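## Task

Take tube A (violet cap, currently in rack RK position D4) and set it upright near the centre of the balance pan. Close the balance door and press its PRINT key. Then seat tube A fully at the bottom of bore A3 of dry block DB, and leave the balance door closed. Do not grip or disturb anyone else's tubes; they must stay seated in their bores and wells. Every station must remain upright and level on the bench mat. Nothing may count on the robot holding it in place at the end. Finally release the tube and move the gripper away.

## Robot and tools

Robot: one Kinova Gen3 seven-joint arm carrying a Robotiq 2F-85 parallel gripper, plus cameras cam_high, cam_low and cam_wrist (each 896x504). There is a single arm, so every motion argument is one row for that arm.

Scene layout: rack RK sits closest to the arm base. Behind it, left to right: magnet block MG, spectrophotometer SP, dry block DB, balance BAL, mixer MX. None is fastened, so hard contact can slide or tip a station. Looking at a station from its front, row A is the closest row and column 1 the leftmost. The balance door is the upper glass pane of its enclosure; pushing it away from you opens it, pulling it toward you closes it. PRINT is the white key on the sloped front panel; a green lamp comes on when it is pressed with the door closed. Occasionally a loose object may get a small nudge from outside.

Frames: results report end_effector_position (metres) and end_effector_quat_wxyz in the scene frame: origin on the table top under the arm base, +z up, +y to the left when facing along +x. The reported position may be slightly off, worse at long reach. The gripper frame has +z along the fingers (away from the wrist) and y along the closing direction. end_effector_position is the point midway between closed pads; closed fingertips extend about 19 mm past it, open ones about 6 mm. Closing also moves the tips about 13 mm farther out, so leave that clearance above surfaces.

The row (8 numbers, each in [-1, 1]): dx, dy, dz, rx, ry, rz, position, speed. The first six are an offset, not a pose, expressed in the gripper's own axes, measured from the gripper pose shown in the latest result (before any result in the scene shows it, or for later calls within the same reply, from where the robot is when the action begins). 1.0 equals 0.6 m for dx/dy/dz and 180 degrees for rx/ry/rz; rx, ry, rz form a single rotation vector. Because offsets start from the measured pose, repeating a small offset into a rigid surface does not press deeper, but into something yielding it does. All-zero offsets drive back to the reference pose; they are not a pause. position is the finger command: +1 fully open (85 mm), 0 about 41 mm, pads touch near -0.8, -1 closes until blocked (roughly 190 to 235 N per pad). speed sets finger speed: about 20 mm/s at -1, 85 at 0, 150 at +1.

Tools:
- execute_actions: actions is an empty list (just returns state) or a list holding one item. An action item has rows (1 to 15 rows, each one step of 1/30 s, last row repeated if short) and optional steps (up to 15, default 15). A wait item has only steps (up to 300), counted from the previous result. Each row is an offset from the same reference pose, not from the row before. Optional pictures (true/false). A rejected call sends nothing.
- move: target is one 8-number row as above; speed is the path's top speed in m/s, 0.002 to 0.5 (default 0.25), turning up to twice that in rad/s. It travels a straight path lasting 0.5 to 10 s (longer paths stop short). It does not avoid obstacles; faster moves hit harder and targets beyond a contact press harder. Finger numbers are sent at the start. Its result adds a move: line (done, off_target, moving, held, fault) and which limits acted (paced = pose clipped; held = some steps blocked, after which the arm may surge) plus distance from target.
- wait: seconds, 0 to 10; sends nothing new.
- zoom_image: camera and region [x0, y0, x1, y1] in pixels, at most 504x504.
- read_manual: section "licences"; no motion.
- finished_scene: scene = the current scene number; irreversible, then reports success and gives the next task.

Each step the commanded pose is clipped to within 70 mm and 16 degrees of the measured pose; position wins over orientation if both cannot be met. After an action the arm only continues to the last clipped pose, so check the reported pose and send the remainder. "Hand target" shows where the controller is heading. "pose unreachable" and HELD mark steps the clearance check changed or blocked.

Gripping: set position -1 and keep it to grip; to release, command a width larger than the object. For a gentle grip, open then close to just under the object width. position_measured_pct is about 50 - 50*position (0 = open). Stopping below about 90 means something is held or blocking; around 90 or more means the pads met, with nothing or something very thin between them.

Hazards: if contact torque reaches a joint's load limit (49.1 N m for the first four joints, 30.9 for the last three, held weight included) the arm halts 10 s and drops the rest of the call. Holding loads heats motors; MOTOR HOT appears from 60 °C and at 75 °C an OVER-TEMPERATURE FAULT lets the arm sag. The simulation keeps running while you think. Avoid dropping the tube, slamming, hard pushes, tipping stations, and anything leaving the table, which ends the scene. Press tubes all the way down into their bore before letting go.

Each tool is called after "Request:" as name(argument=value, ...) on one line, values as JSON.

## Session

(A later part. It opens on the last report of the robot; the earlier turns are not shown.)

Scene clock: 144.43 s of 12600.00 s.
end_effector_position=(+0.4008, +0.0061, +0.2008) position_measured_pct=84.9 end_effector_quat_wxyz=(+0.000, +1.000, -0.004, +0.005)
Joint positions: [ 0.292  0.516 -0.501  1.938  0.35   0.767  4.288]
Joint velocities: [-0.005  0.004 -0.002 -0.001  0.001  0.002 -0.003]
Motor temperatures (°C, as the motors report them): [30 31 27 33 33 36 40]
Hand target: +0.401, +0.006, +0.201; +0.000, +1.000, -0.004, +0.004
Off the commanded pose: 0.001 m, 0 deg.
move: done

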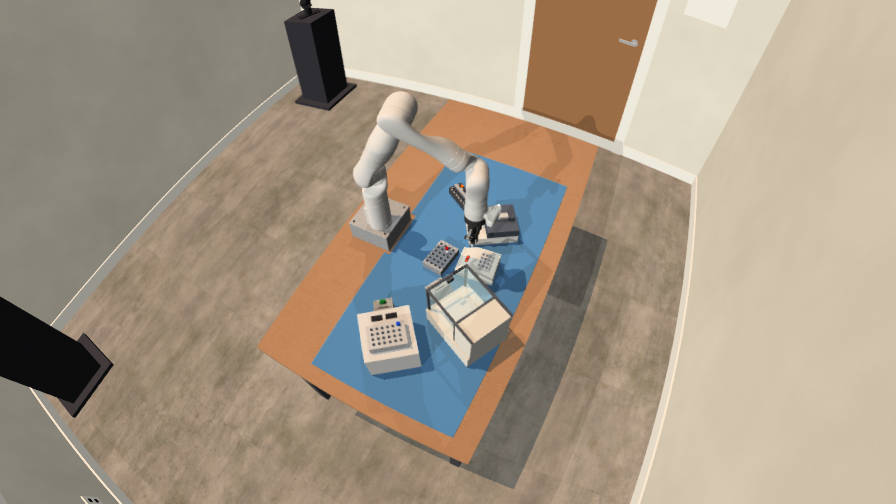

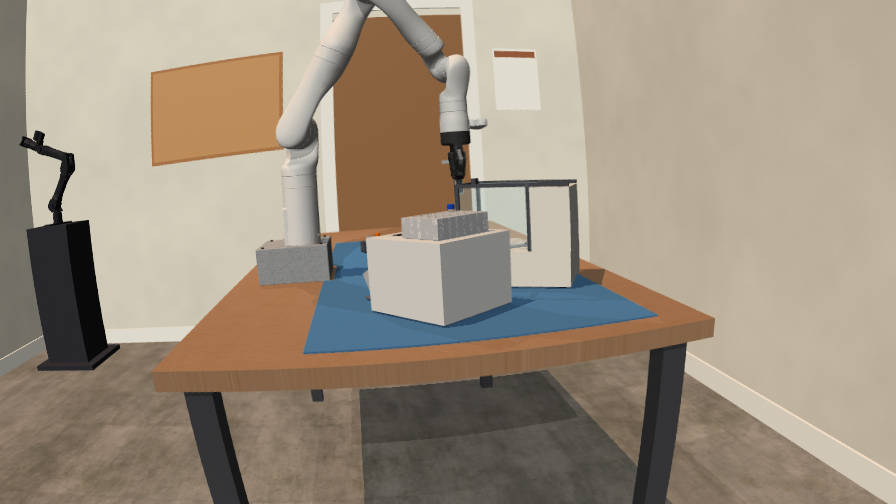

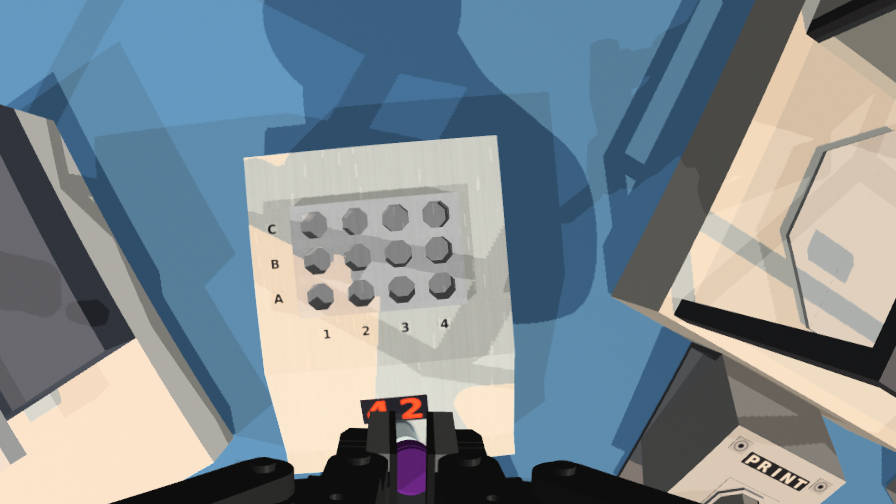

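Request:
move(target=[0.0445,-0.005,0.07,0,0,0,-1,0], speed=0.1)

Request:
zoom_image(camera="cam_high", region=[440, 210, 520, 290])

Scene clock: 154.43 s of 12600.00 s.
end_effector_position=(+0.4281, +0.0088, +0.1594) position_measured_pct=84.9 end_effector_quat_wxyz=(+0.000, +1.000, -0.004, +0.005)
Joint positions: [ 0.24   0.637 -0.451  1.888  0.415  0.702  4.243]
Joint velocities: [-0.003  0.006  0.003 -0.001  0.001 -0.    -0.001]
Motor temperatures (°C, as the motors report them): [30 31 27 33 33 36 40]
Hand target: +0.428, +0.009, +0.159; +0.000, +1.000, -0.004, +0.005
Off the commanded pose: 0.000 m, 0 deg.
move: done

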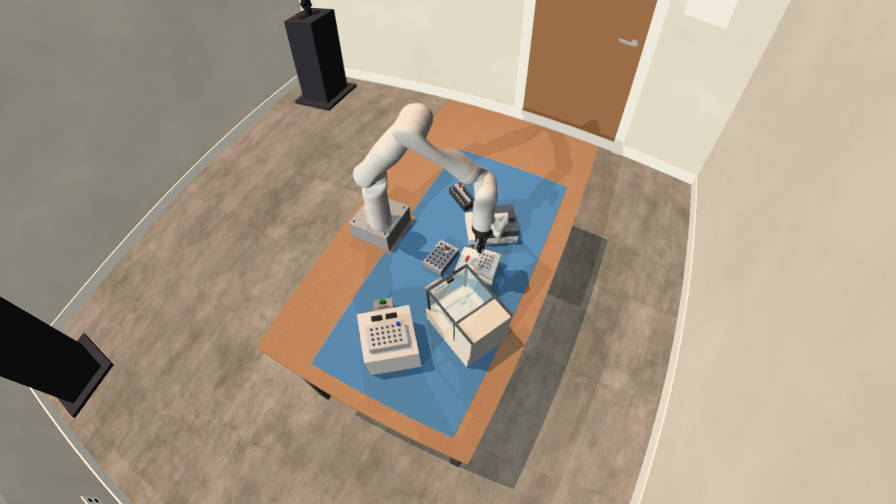

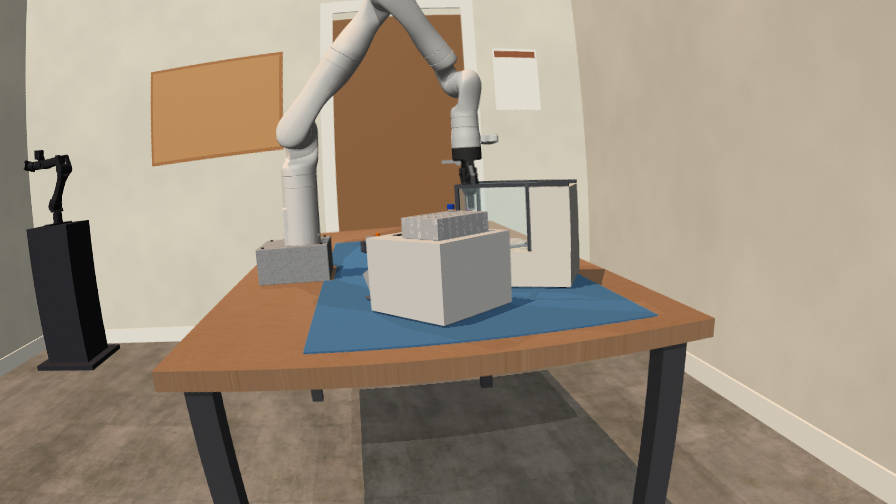

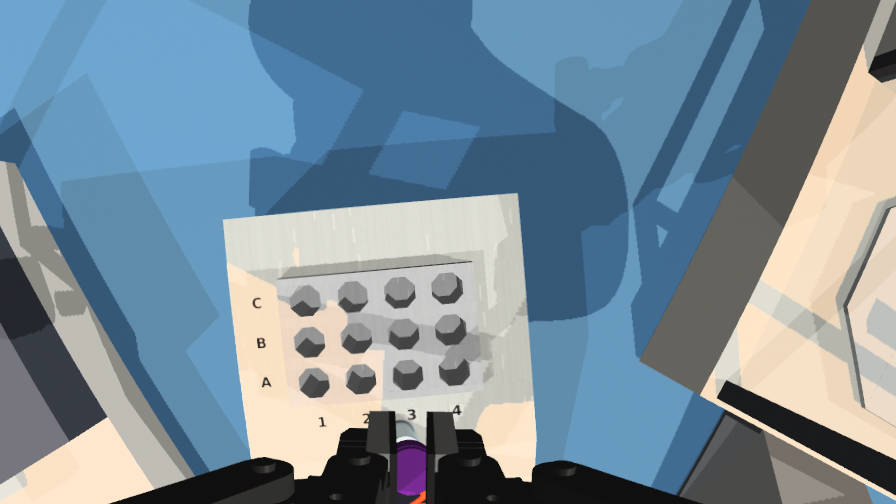

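Region (440, 210, 520, 290) of cam_high's 896x504 image, scaled by 6.300, with more detail than that image has.

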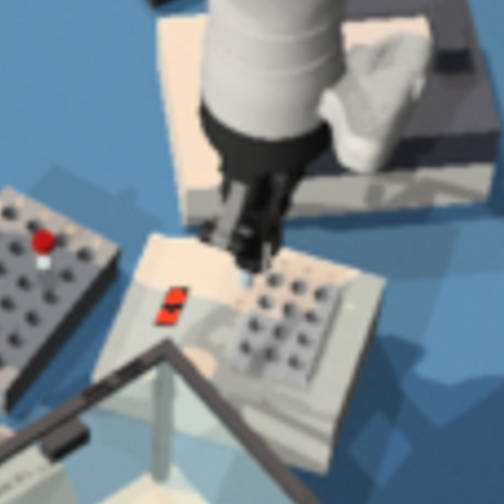

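Request:
move(target=[0.003,0,0.04,0,0,0,-1,0], speed=0.04)

Request:
zoom_image(camera="cam_wrist", region=[260, 250, 560, 504])

Scene clock: 159.83 s of 12600.00 s.
end_effector_position=(+0.4302, +0.0086, +0.1357) position_measured_pct=84.9 end_effector_quat_wxyz=(+0.000, +1.000, -0.004, +0.005)
Joint positions: [ 0.219  0.684 -0.422  1.898  0.448  0.645  4.216]
Joint velocities: [-0.003  0.005  0.001  0.002  0.003 -0.003 -0.002]
Motor temperatures (°C, as the motors report them): [30 31 27 33 33 36 40]
Hand target: +0.430, +0.009, +0.136; +0.000, +1.000, -0.004, +0.005
Off the commanded pose: 0.000 m, 0 deg.
move: done

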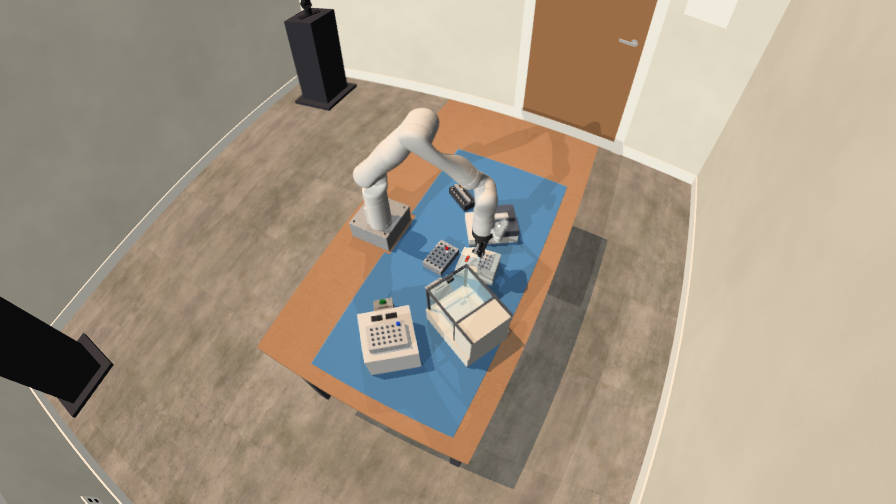

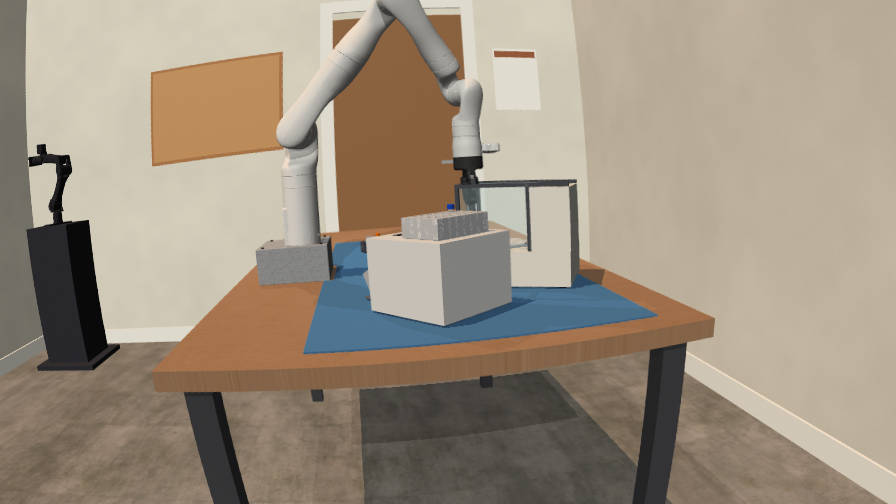

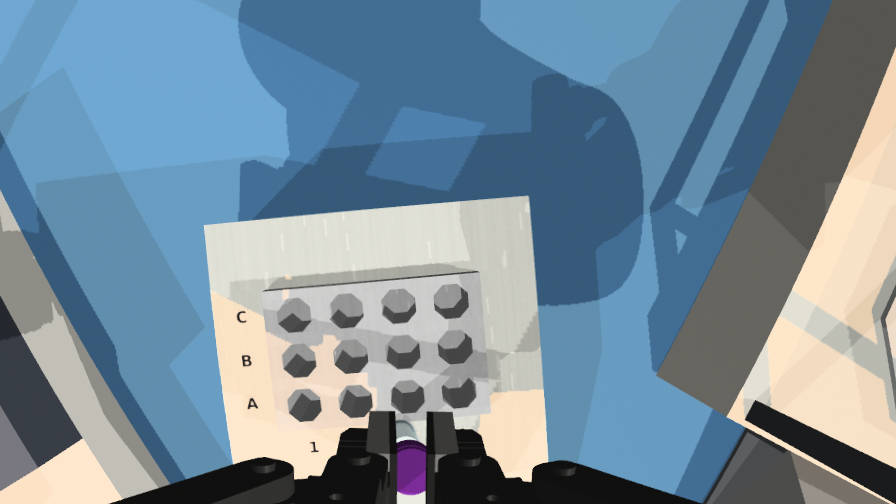

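Region (260, 250, 560, 504) of cam_wrist's 896x504 image, scaled by 1.680; it fills the top 427 rows of this view, and the rest is white.

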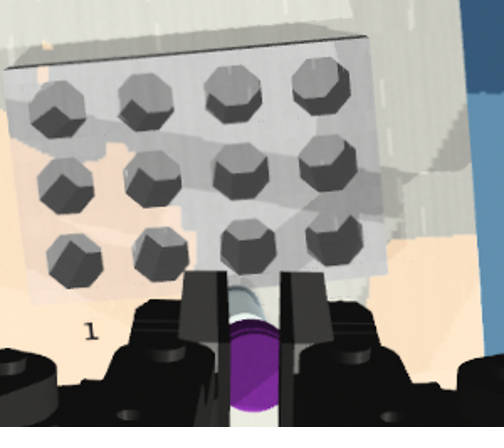

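Request:
move(target=[0,0,0.05,0,0,0,-1,0], speed=0.02)

Request:
zoom_image(camera="cam_high", region=[440, 210, 520, 290])

Scene clock: 166.83 s of 12600.00 s.
end_effector_position=(+0.4307, +0.0085, +0.1060) position_measured_pct=91.7 end_effector_quat_wxyz=(+0.001, +1.000, -0.004, +0.005)
Joint positions: [ 0.191  0.744 -0.382  1.912  0.489  0.57   4.18 ]
Joint velocities: [-0.001  0.005  0.001  0.     0.    -0.    -0.   ]
Motor temperatures (°C, as the motors report them): [30 32 27 33 33 36 40]
Hand target: +0.431, +0.009, +0.106; +0.000, +1.000, -0.004, +0.005
Off the commanded pose: 0.000 m, 0 deg.
move: done

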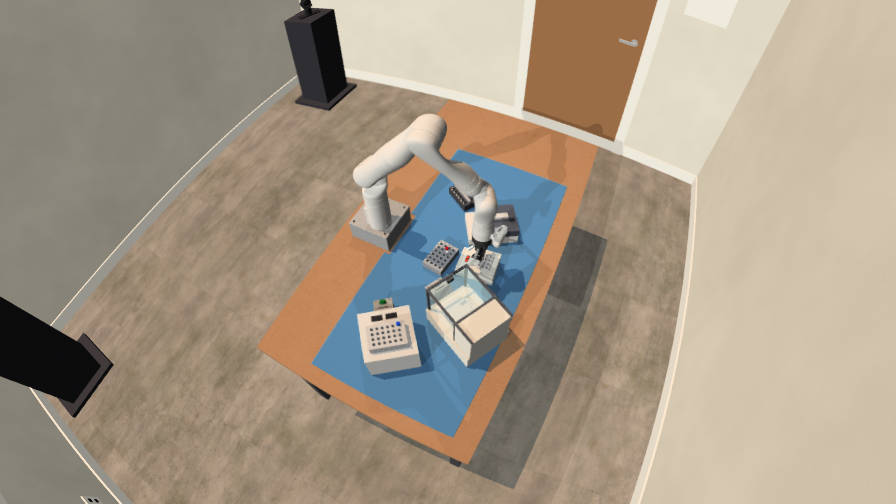

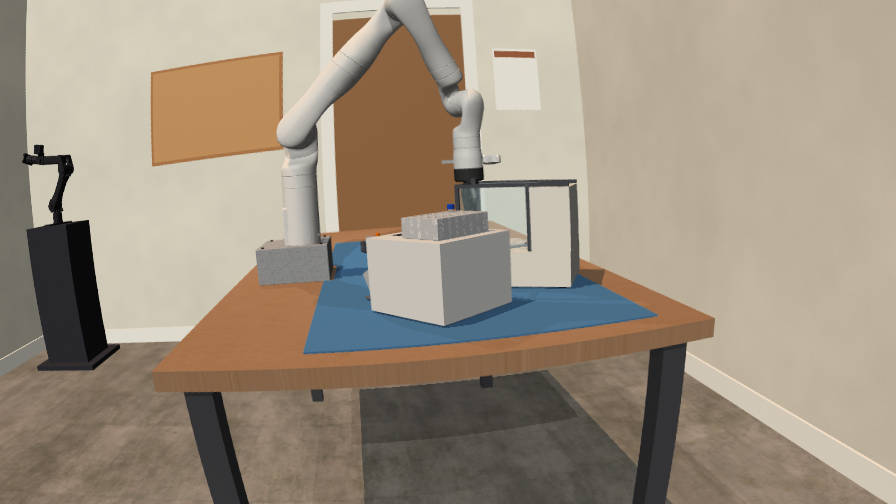

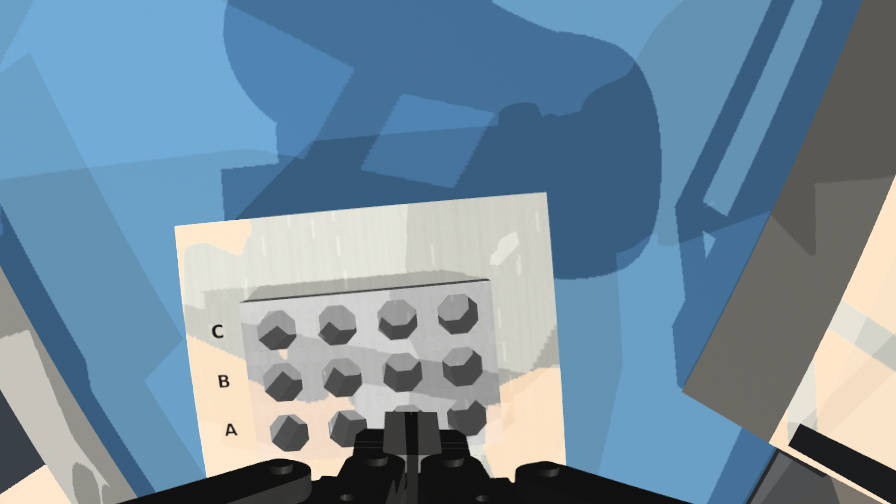

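Region (440, 210, 520, 290) of cam_high's 896x504 image, scaled by 6.300, with more detail than that image has.

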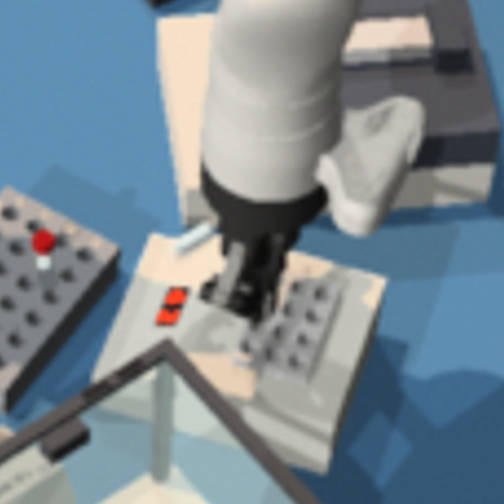

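Request:
move(target=[-0.1,-0.1,-0.25,0,0,0,1,0], speed=0.2)

Request:
zoom_image(camera="cam_high", region=[420, 180, 540, 300])

Scene clock: 172.03 s of 12600.00 s.
end_effector_position=(+0.3690, +0.0688, +0.2547) position_measured_pct=0.0 end_effector_quat_wxyz=(+0.001, +1.000, -0.004, +0.005)
Joint positions: [ 0.184  0.374 -0.559  1.944  0.257  0.886  4.19 ]
Joint velocities: [ 0.001 -0.006 -0.     0.001 -0.001  0.002  0.001]
Motor temperatures (°C, as the motors report them): [30 32 27 33 33 36 40]
Hand target: +0.369, +0.069, +0.255; +0.001, +1.000, -0.004, +0.005
Off the commanded pose: 0.001 m, 0 deg.
move: done

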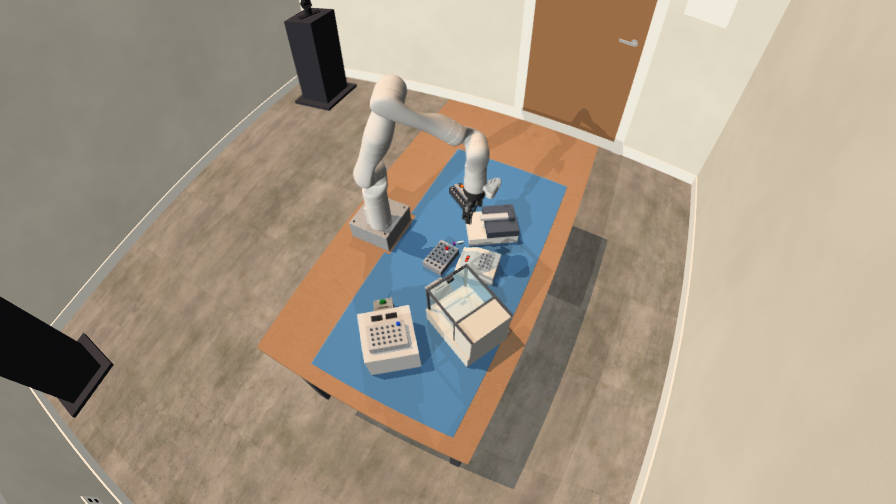

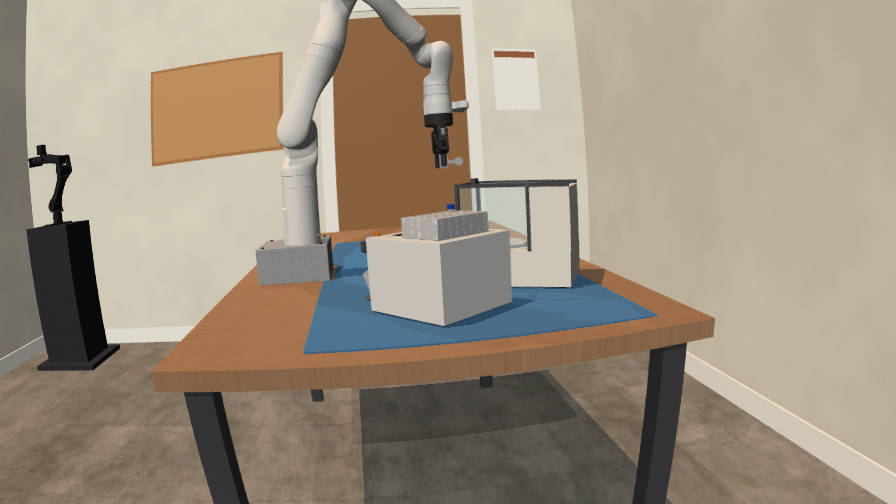

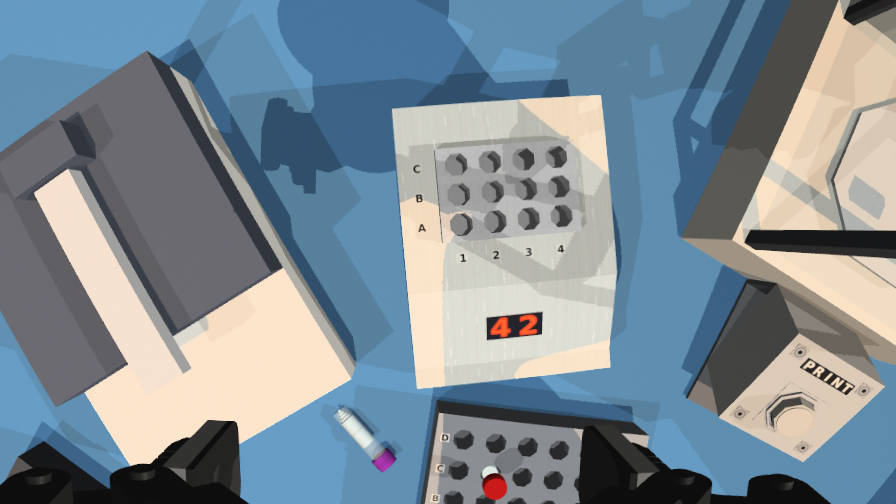

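Region (420, 180, 540, 300) of cam_high's 896x504 image, scaled by 4.200, with more detail than that image has.

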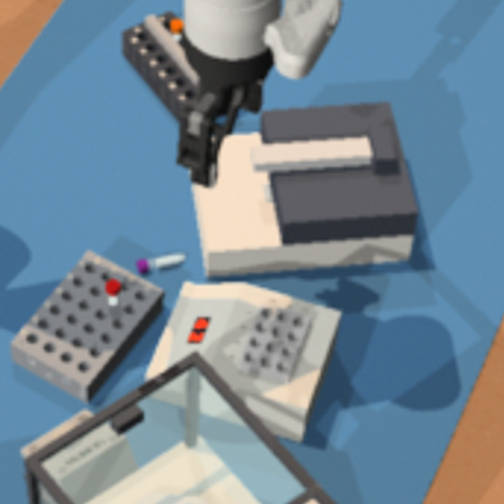

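Request:
move(target=[-0.28,-0.22,-0.3,0,0,0,1,0], speed=0.25)

Scene clock: 233.70 s of 12600.00 s.
end_effector_position=(+0.1999, +0.2013, +0.4322) position_measured_pct=0.0 end_effector_quat_wxyz=(+0.001, +1.000, -0.004, +0.005)
Joint positions: [-0.006 -0.065 -0.796  1.778 -0.041  1.405  3.903]
Joint velocities: [-0.001 -0.002 -0.002 -0.002 -0.001  0.004 -0.001]
Motor temperatures (°C, as the motors report them): [30 32 27 33 33 36 40]
Hand target: +0.200, +0.201, +0.432; +0.001, +1.000, -0.004, +0.005
Off the commanded pose: 0.001 m, 0 deg.
move: done

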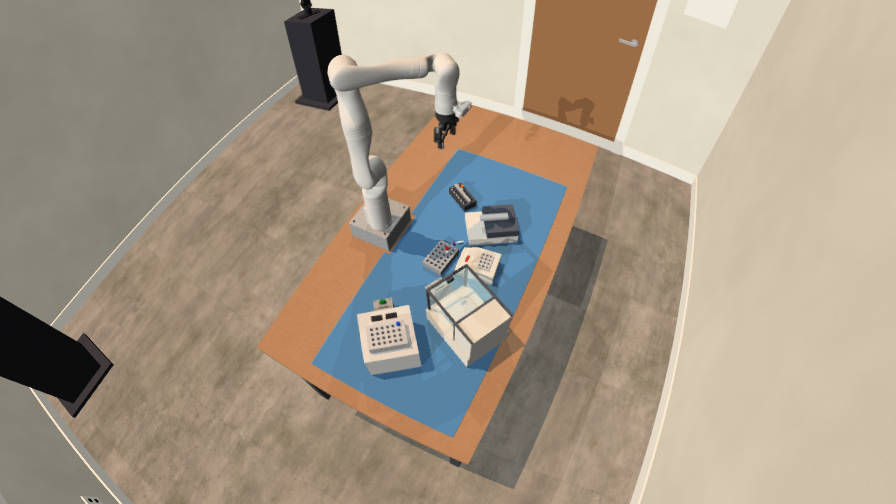

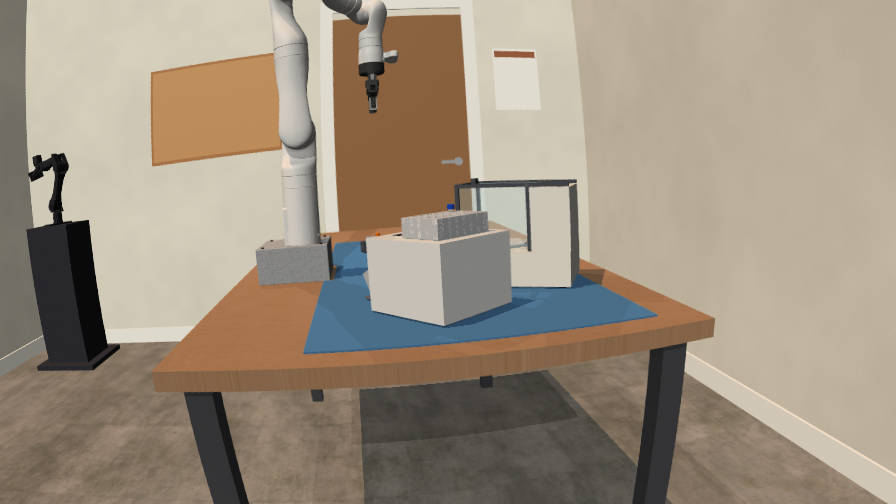

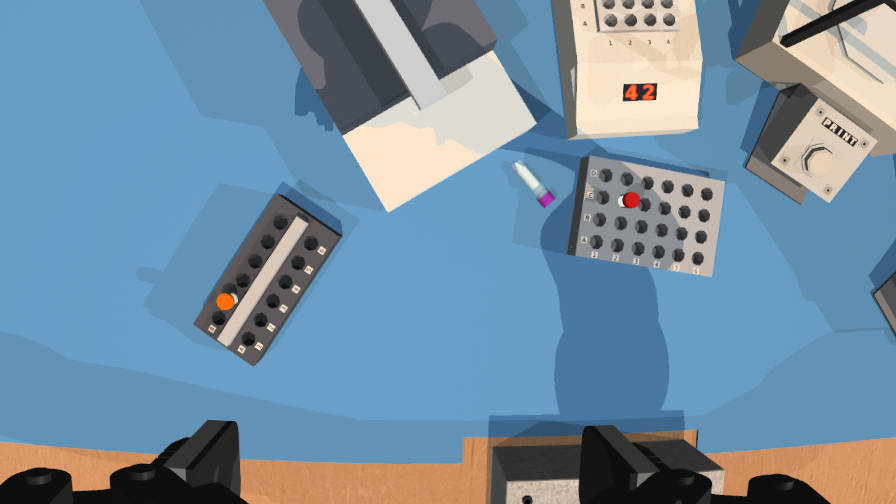

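Request:
move(target=[0.133,0.187,0.6,0,0,-0.222,-0.2,0], speed=0.25)

Scene clock: 245.47 s of 12600.00 s.
end_effector_position=(+0.2840, +0.0877, +0.0740) position_measured_pct=59.9 end_effector_quat_wxyz=(+0.003, +0.942, +0.336, +0.004)
Joint positions: [-0.239  0.693 -0.187  2.363  0.953  0.151  4.06 ]
Joint velocities: [-0.074 -0.002  0.08   0.019  0.037 -0.056 -0.048]
Motor temperatures (°C, as the motors report them): [30 32 27 34 33 36 40]
Hand target: +0.284, +0.088, +0.074; +0.003, +0.941, +0.337, +0.005
Off the commanded pose: 0.002 m, 0 deg.
move: done

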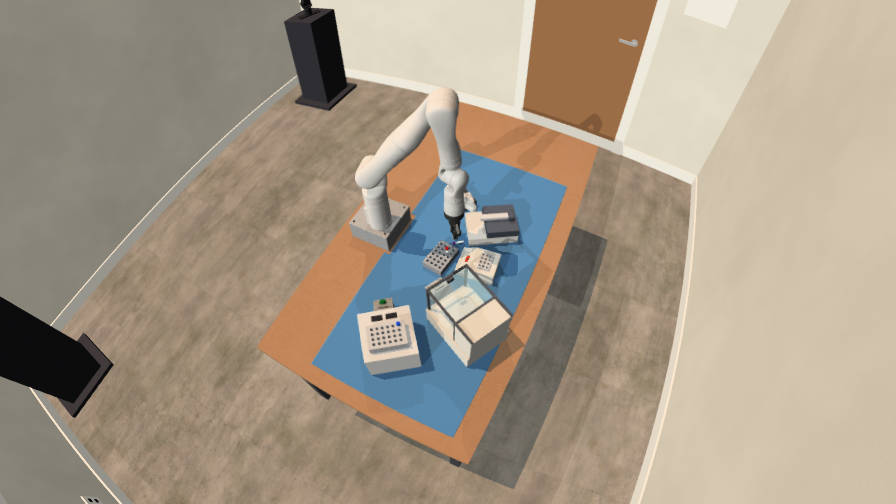

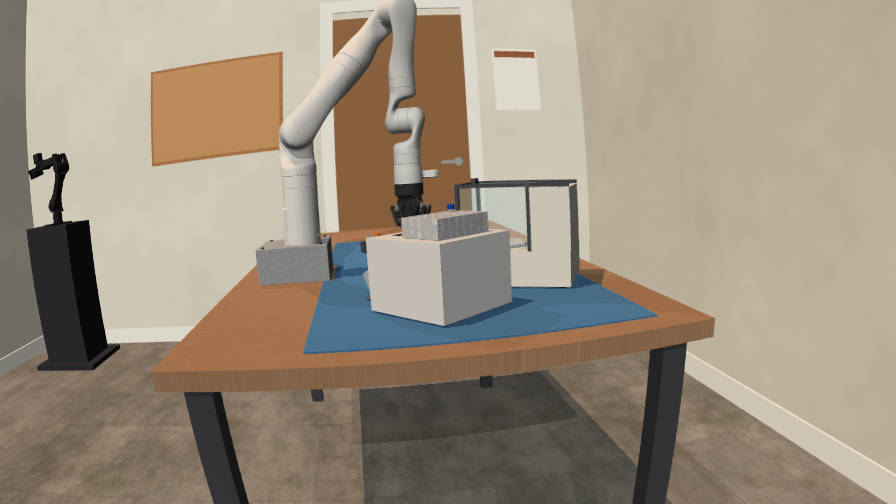

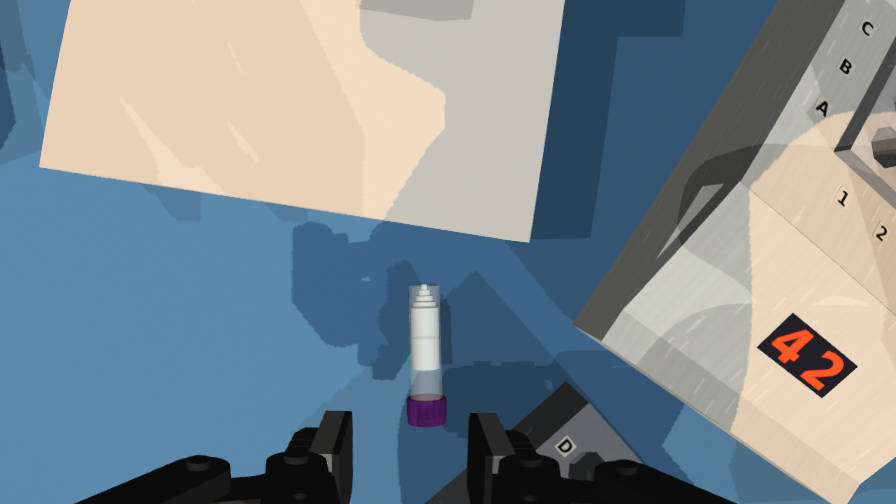

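Request:
move(target=[-0.006,0.008,0.06,0,0,0,-0.45,0], speed=0.06)

Request:
move(target=[0,0,0.03,0,0,0,-0.45,0], speed=0.015)

Scene clock: 258.13 s of 12600.00 s.
end_effector_position=(+0.2853, +0.0813, +0.0385) position_measured_pct=72.6 end_effector_quat_wxyz=(+0.002, +0.942, +0.335, +0.004)
Joint positions: [-0.442  0.818  0.113  2.371  1.003 -0.093  4.023]
Joint velocities: [-0.05   0.014  0.054  0.011 -0.022 -0.049  0.015]
Motor temperatures (°C, as the motors report them): [30 32 27 33 33 36 40]
Hand target: +0.285, +0.082, +0.038; +0.003, +0.942, +0.336, +0.004
Off the commanded pose: 0.001 m, 0 deg.
move: done

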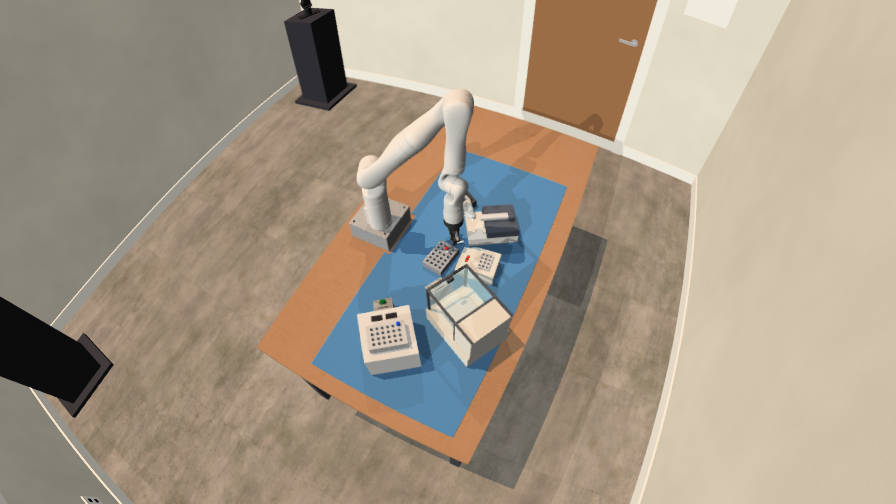

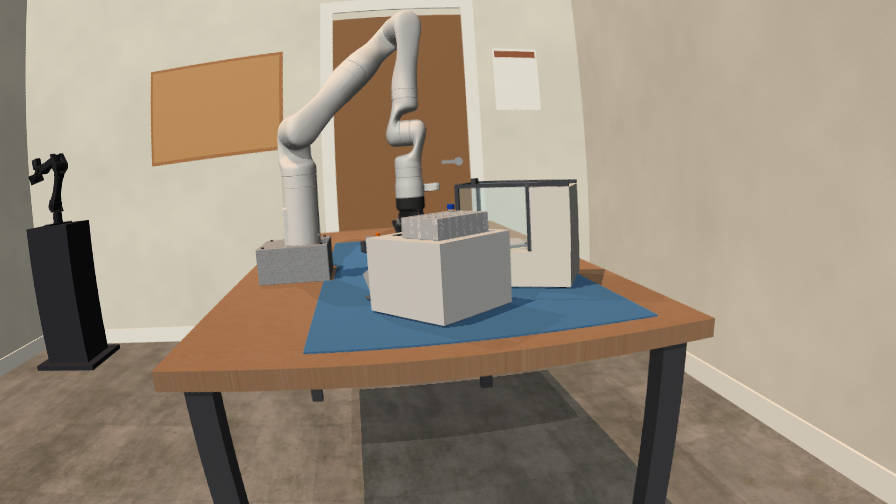

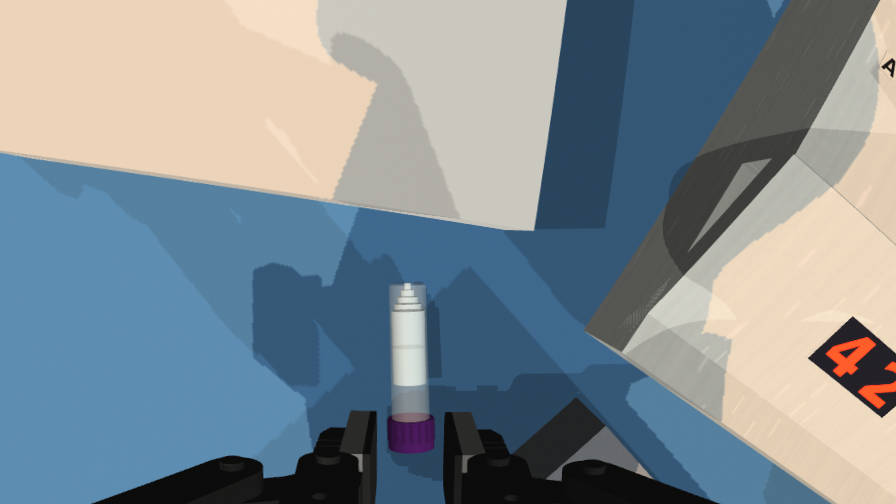

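Scene clock: 259.57 s of 12600.00 s.
end_effector_position=(+0.2855, +0.0812, +0.0225) position_measured_pct=72.6 end_effector_quat_wxyz=(+0.002, +0.942, +0.335, +0.005)
Joint positions: [-0.511  0.885  0.206  2.37   0.955 -0.191  4.06 ]
Joint velocities: [-0.008  0.002  0.009  0.003 -0.005 -0.009  0.004]
Motor temperatures (°C, as the motors report them): [30 32 27 33 33 36 40]
Hand target: +0.285, +0.081, +0.021; +0.002, +0.942, +0.335, +0.004
Off the commanded pose: 0.002 m, 0 deg.
move: done

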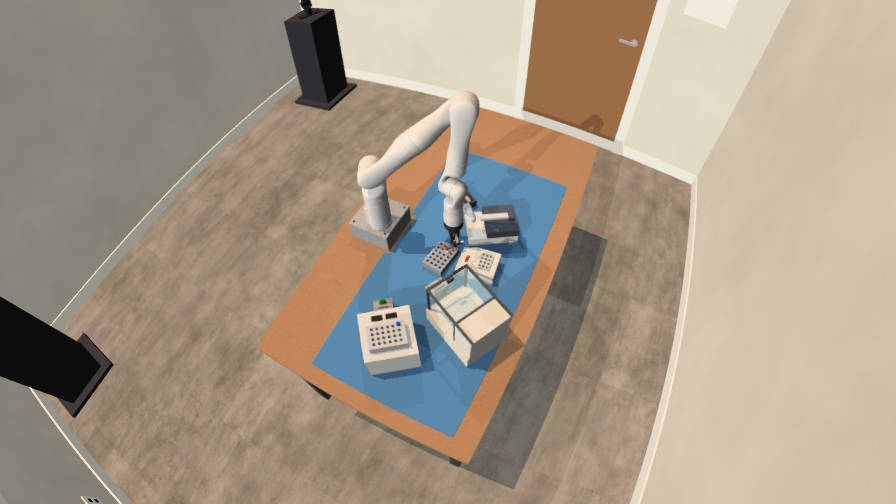

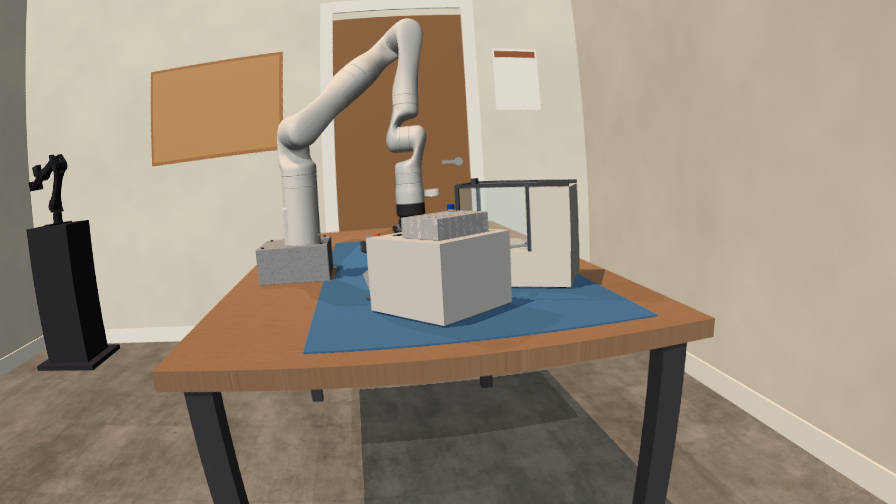

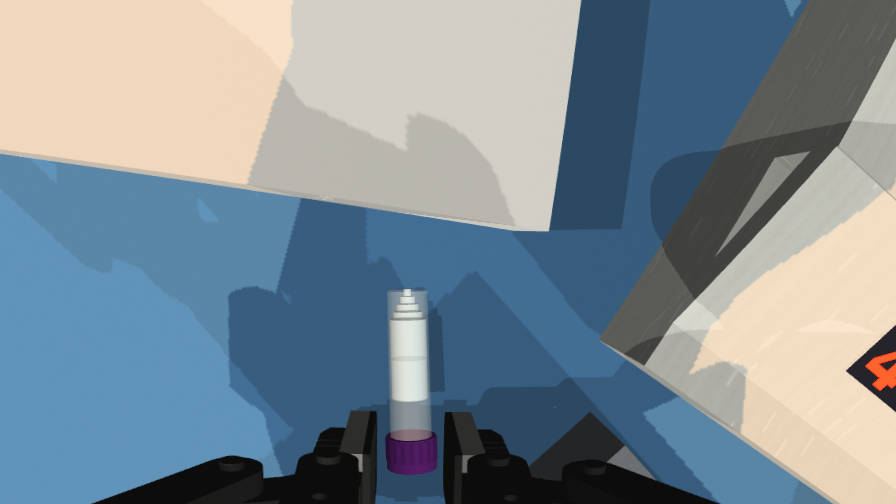

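Request:
move(target=[0,0,-0.002,0,0,0,-1,-0.5], speed=0.02)

Request:
move(target=[0,0,-0.1,0,0,0,-1,0], speed=0.08)

Scene clock: 264.87 s of 12600.00 s.
end_effector_position=(+0.2854, +0.0813, +0.0236) position_measured_pct=84.1 end_effector_quat_wxyz=(+0.002, +0.942, +0.335, +0.005)
Joint positions: [-0.508  0.88   0.201  2.371  0.959 -0.185  4.058]
Joint velocities: [ 0.001 -0.001  0.    -0.001 -0.     0.002 -0.001]
Motor temperatures (°C, as the motors report them): [30 32 27 33 33 36 40]
Hand target: +0.285, +0.081, +0.024; +0.002, +0.942, +0.335, +0.005
Off the commanded pose: 0.000 m, 0 deg.
move: done

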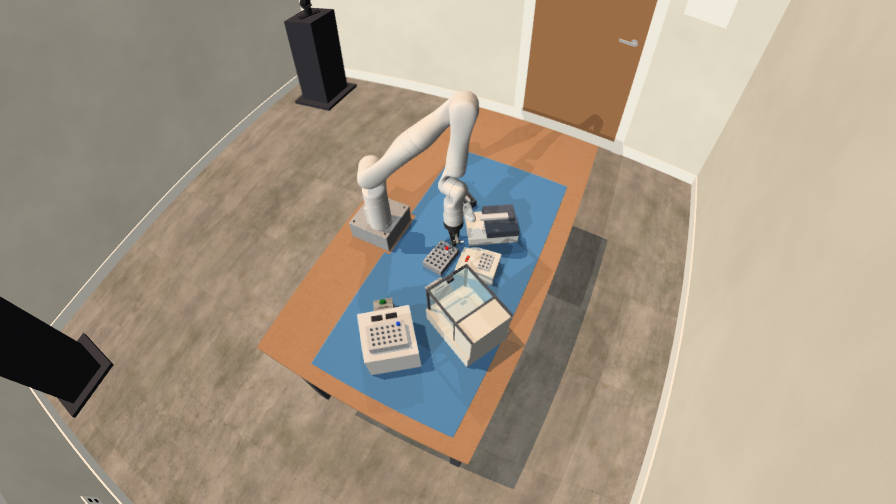

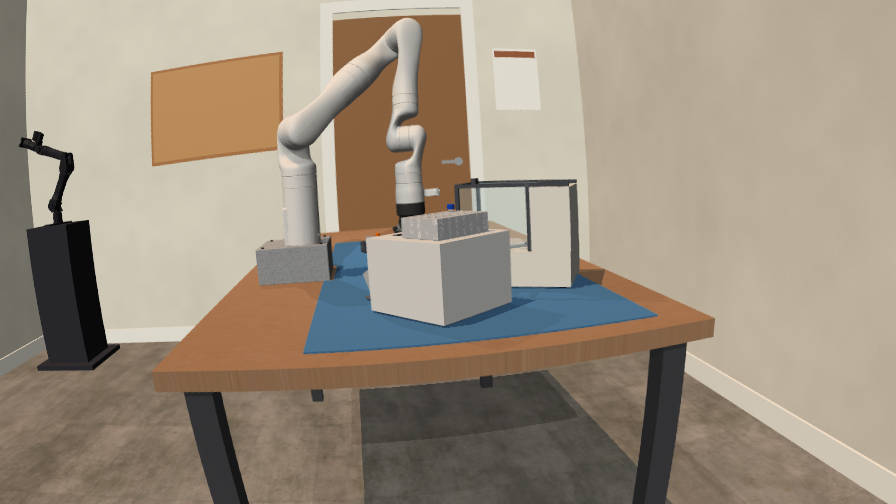

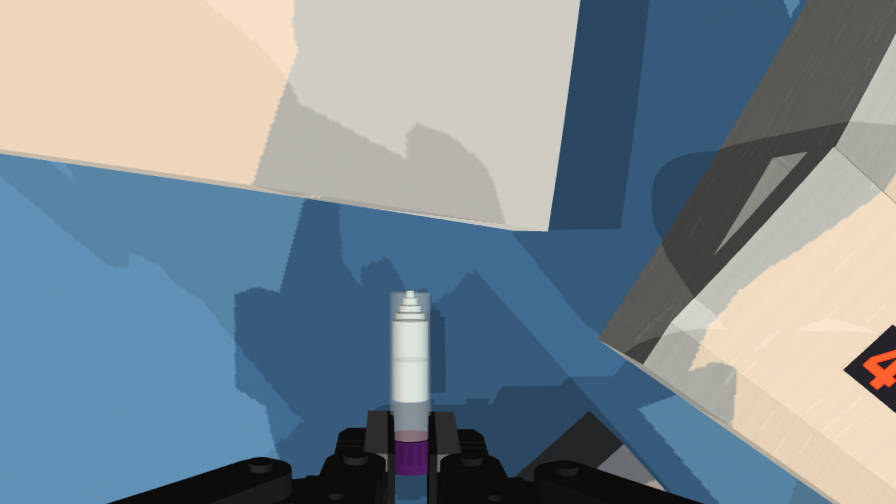

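Scene clock: 266.20 s of 12600.00 s.
end_effector_position=(+0.2841, +0.0819, +0.0834) position_measured_pct=84.1 end_effector_quat_wxyz=(+0.003, +0.942, +0.336, +0.006)
Joint positions: [-0.168  0.666 -0.258  2.368  0.963  0.198  4.067]
Joint velocities: [ 0.069  0.007 -0.076 -0.023 -0.05   0.057  0.058]
Motor temperatures (°C, as the motors report them): [30 32 27 33 33 36 40]
Hand target: +0.284, +0.081, +0.083; +0.002, +0.942, +0.335, +0.005
Off the commanded pose: 0.001 m, 0 deg.
move: done

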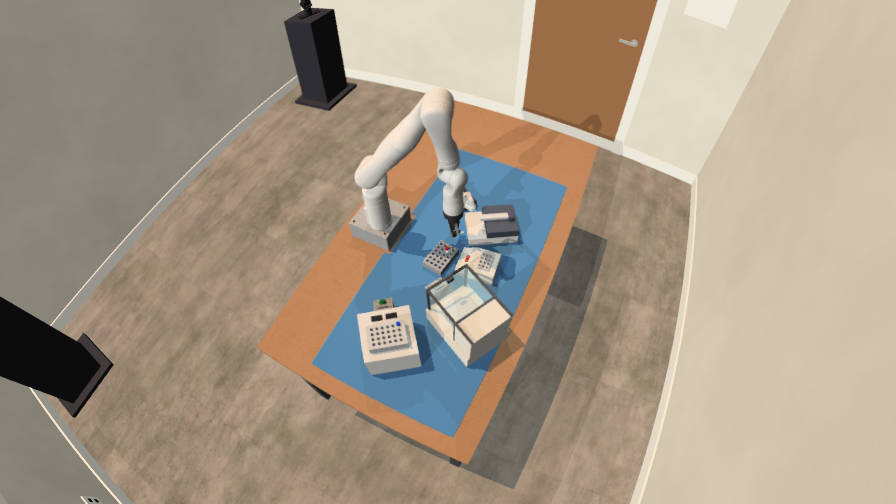

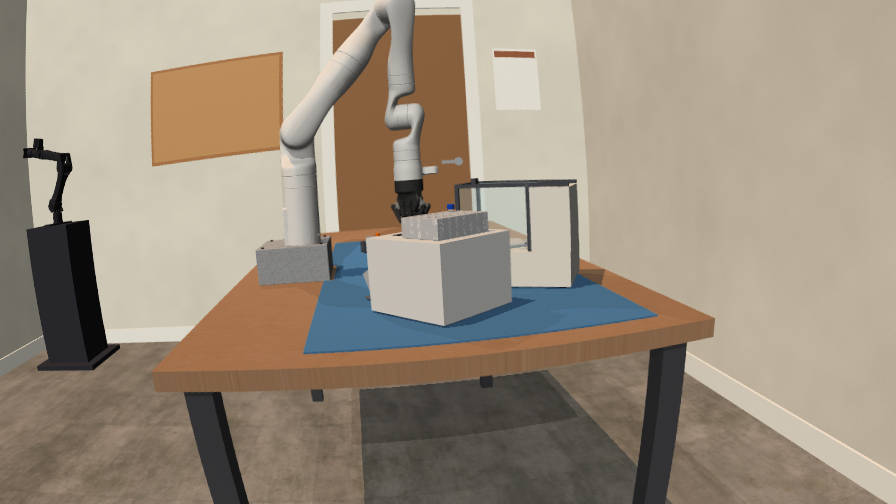

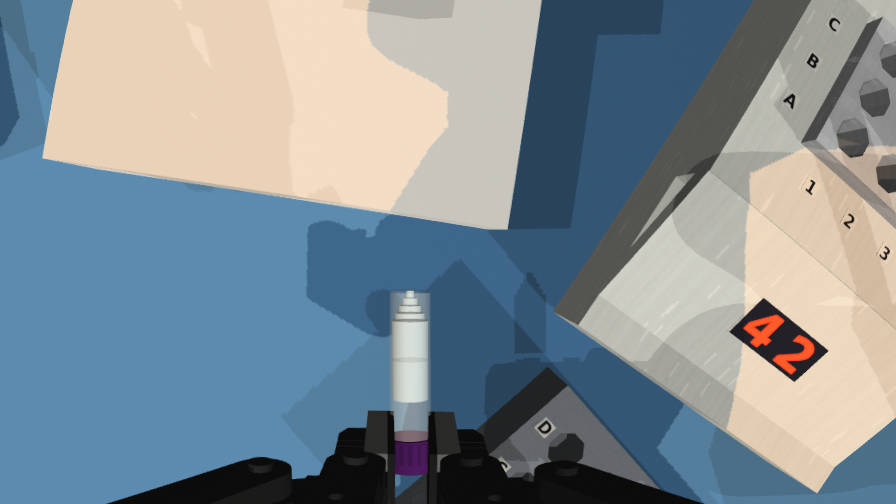

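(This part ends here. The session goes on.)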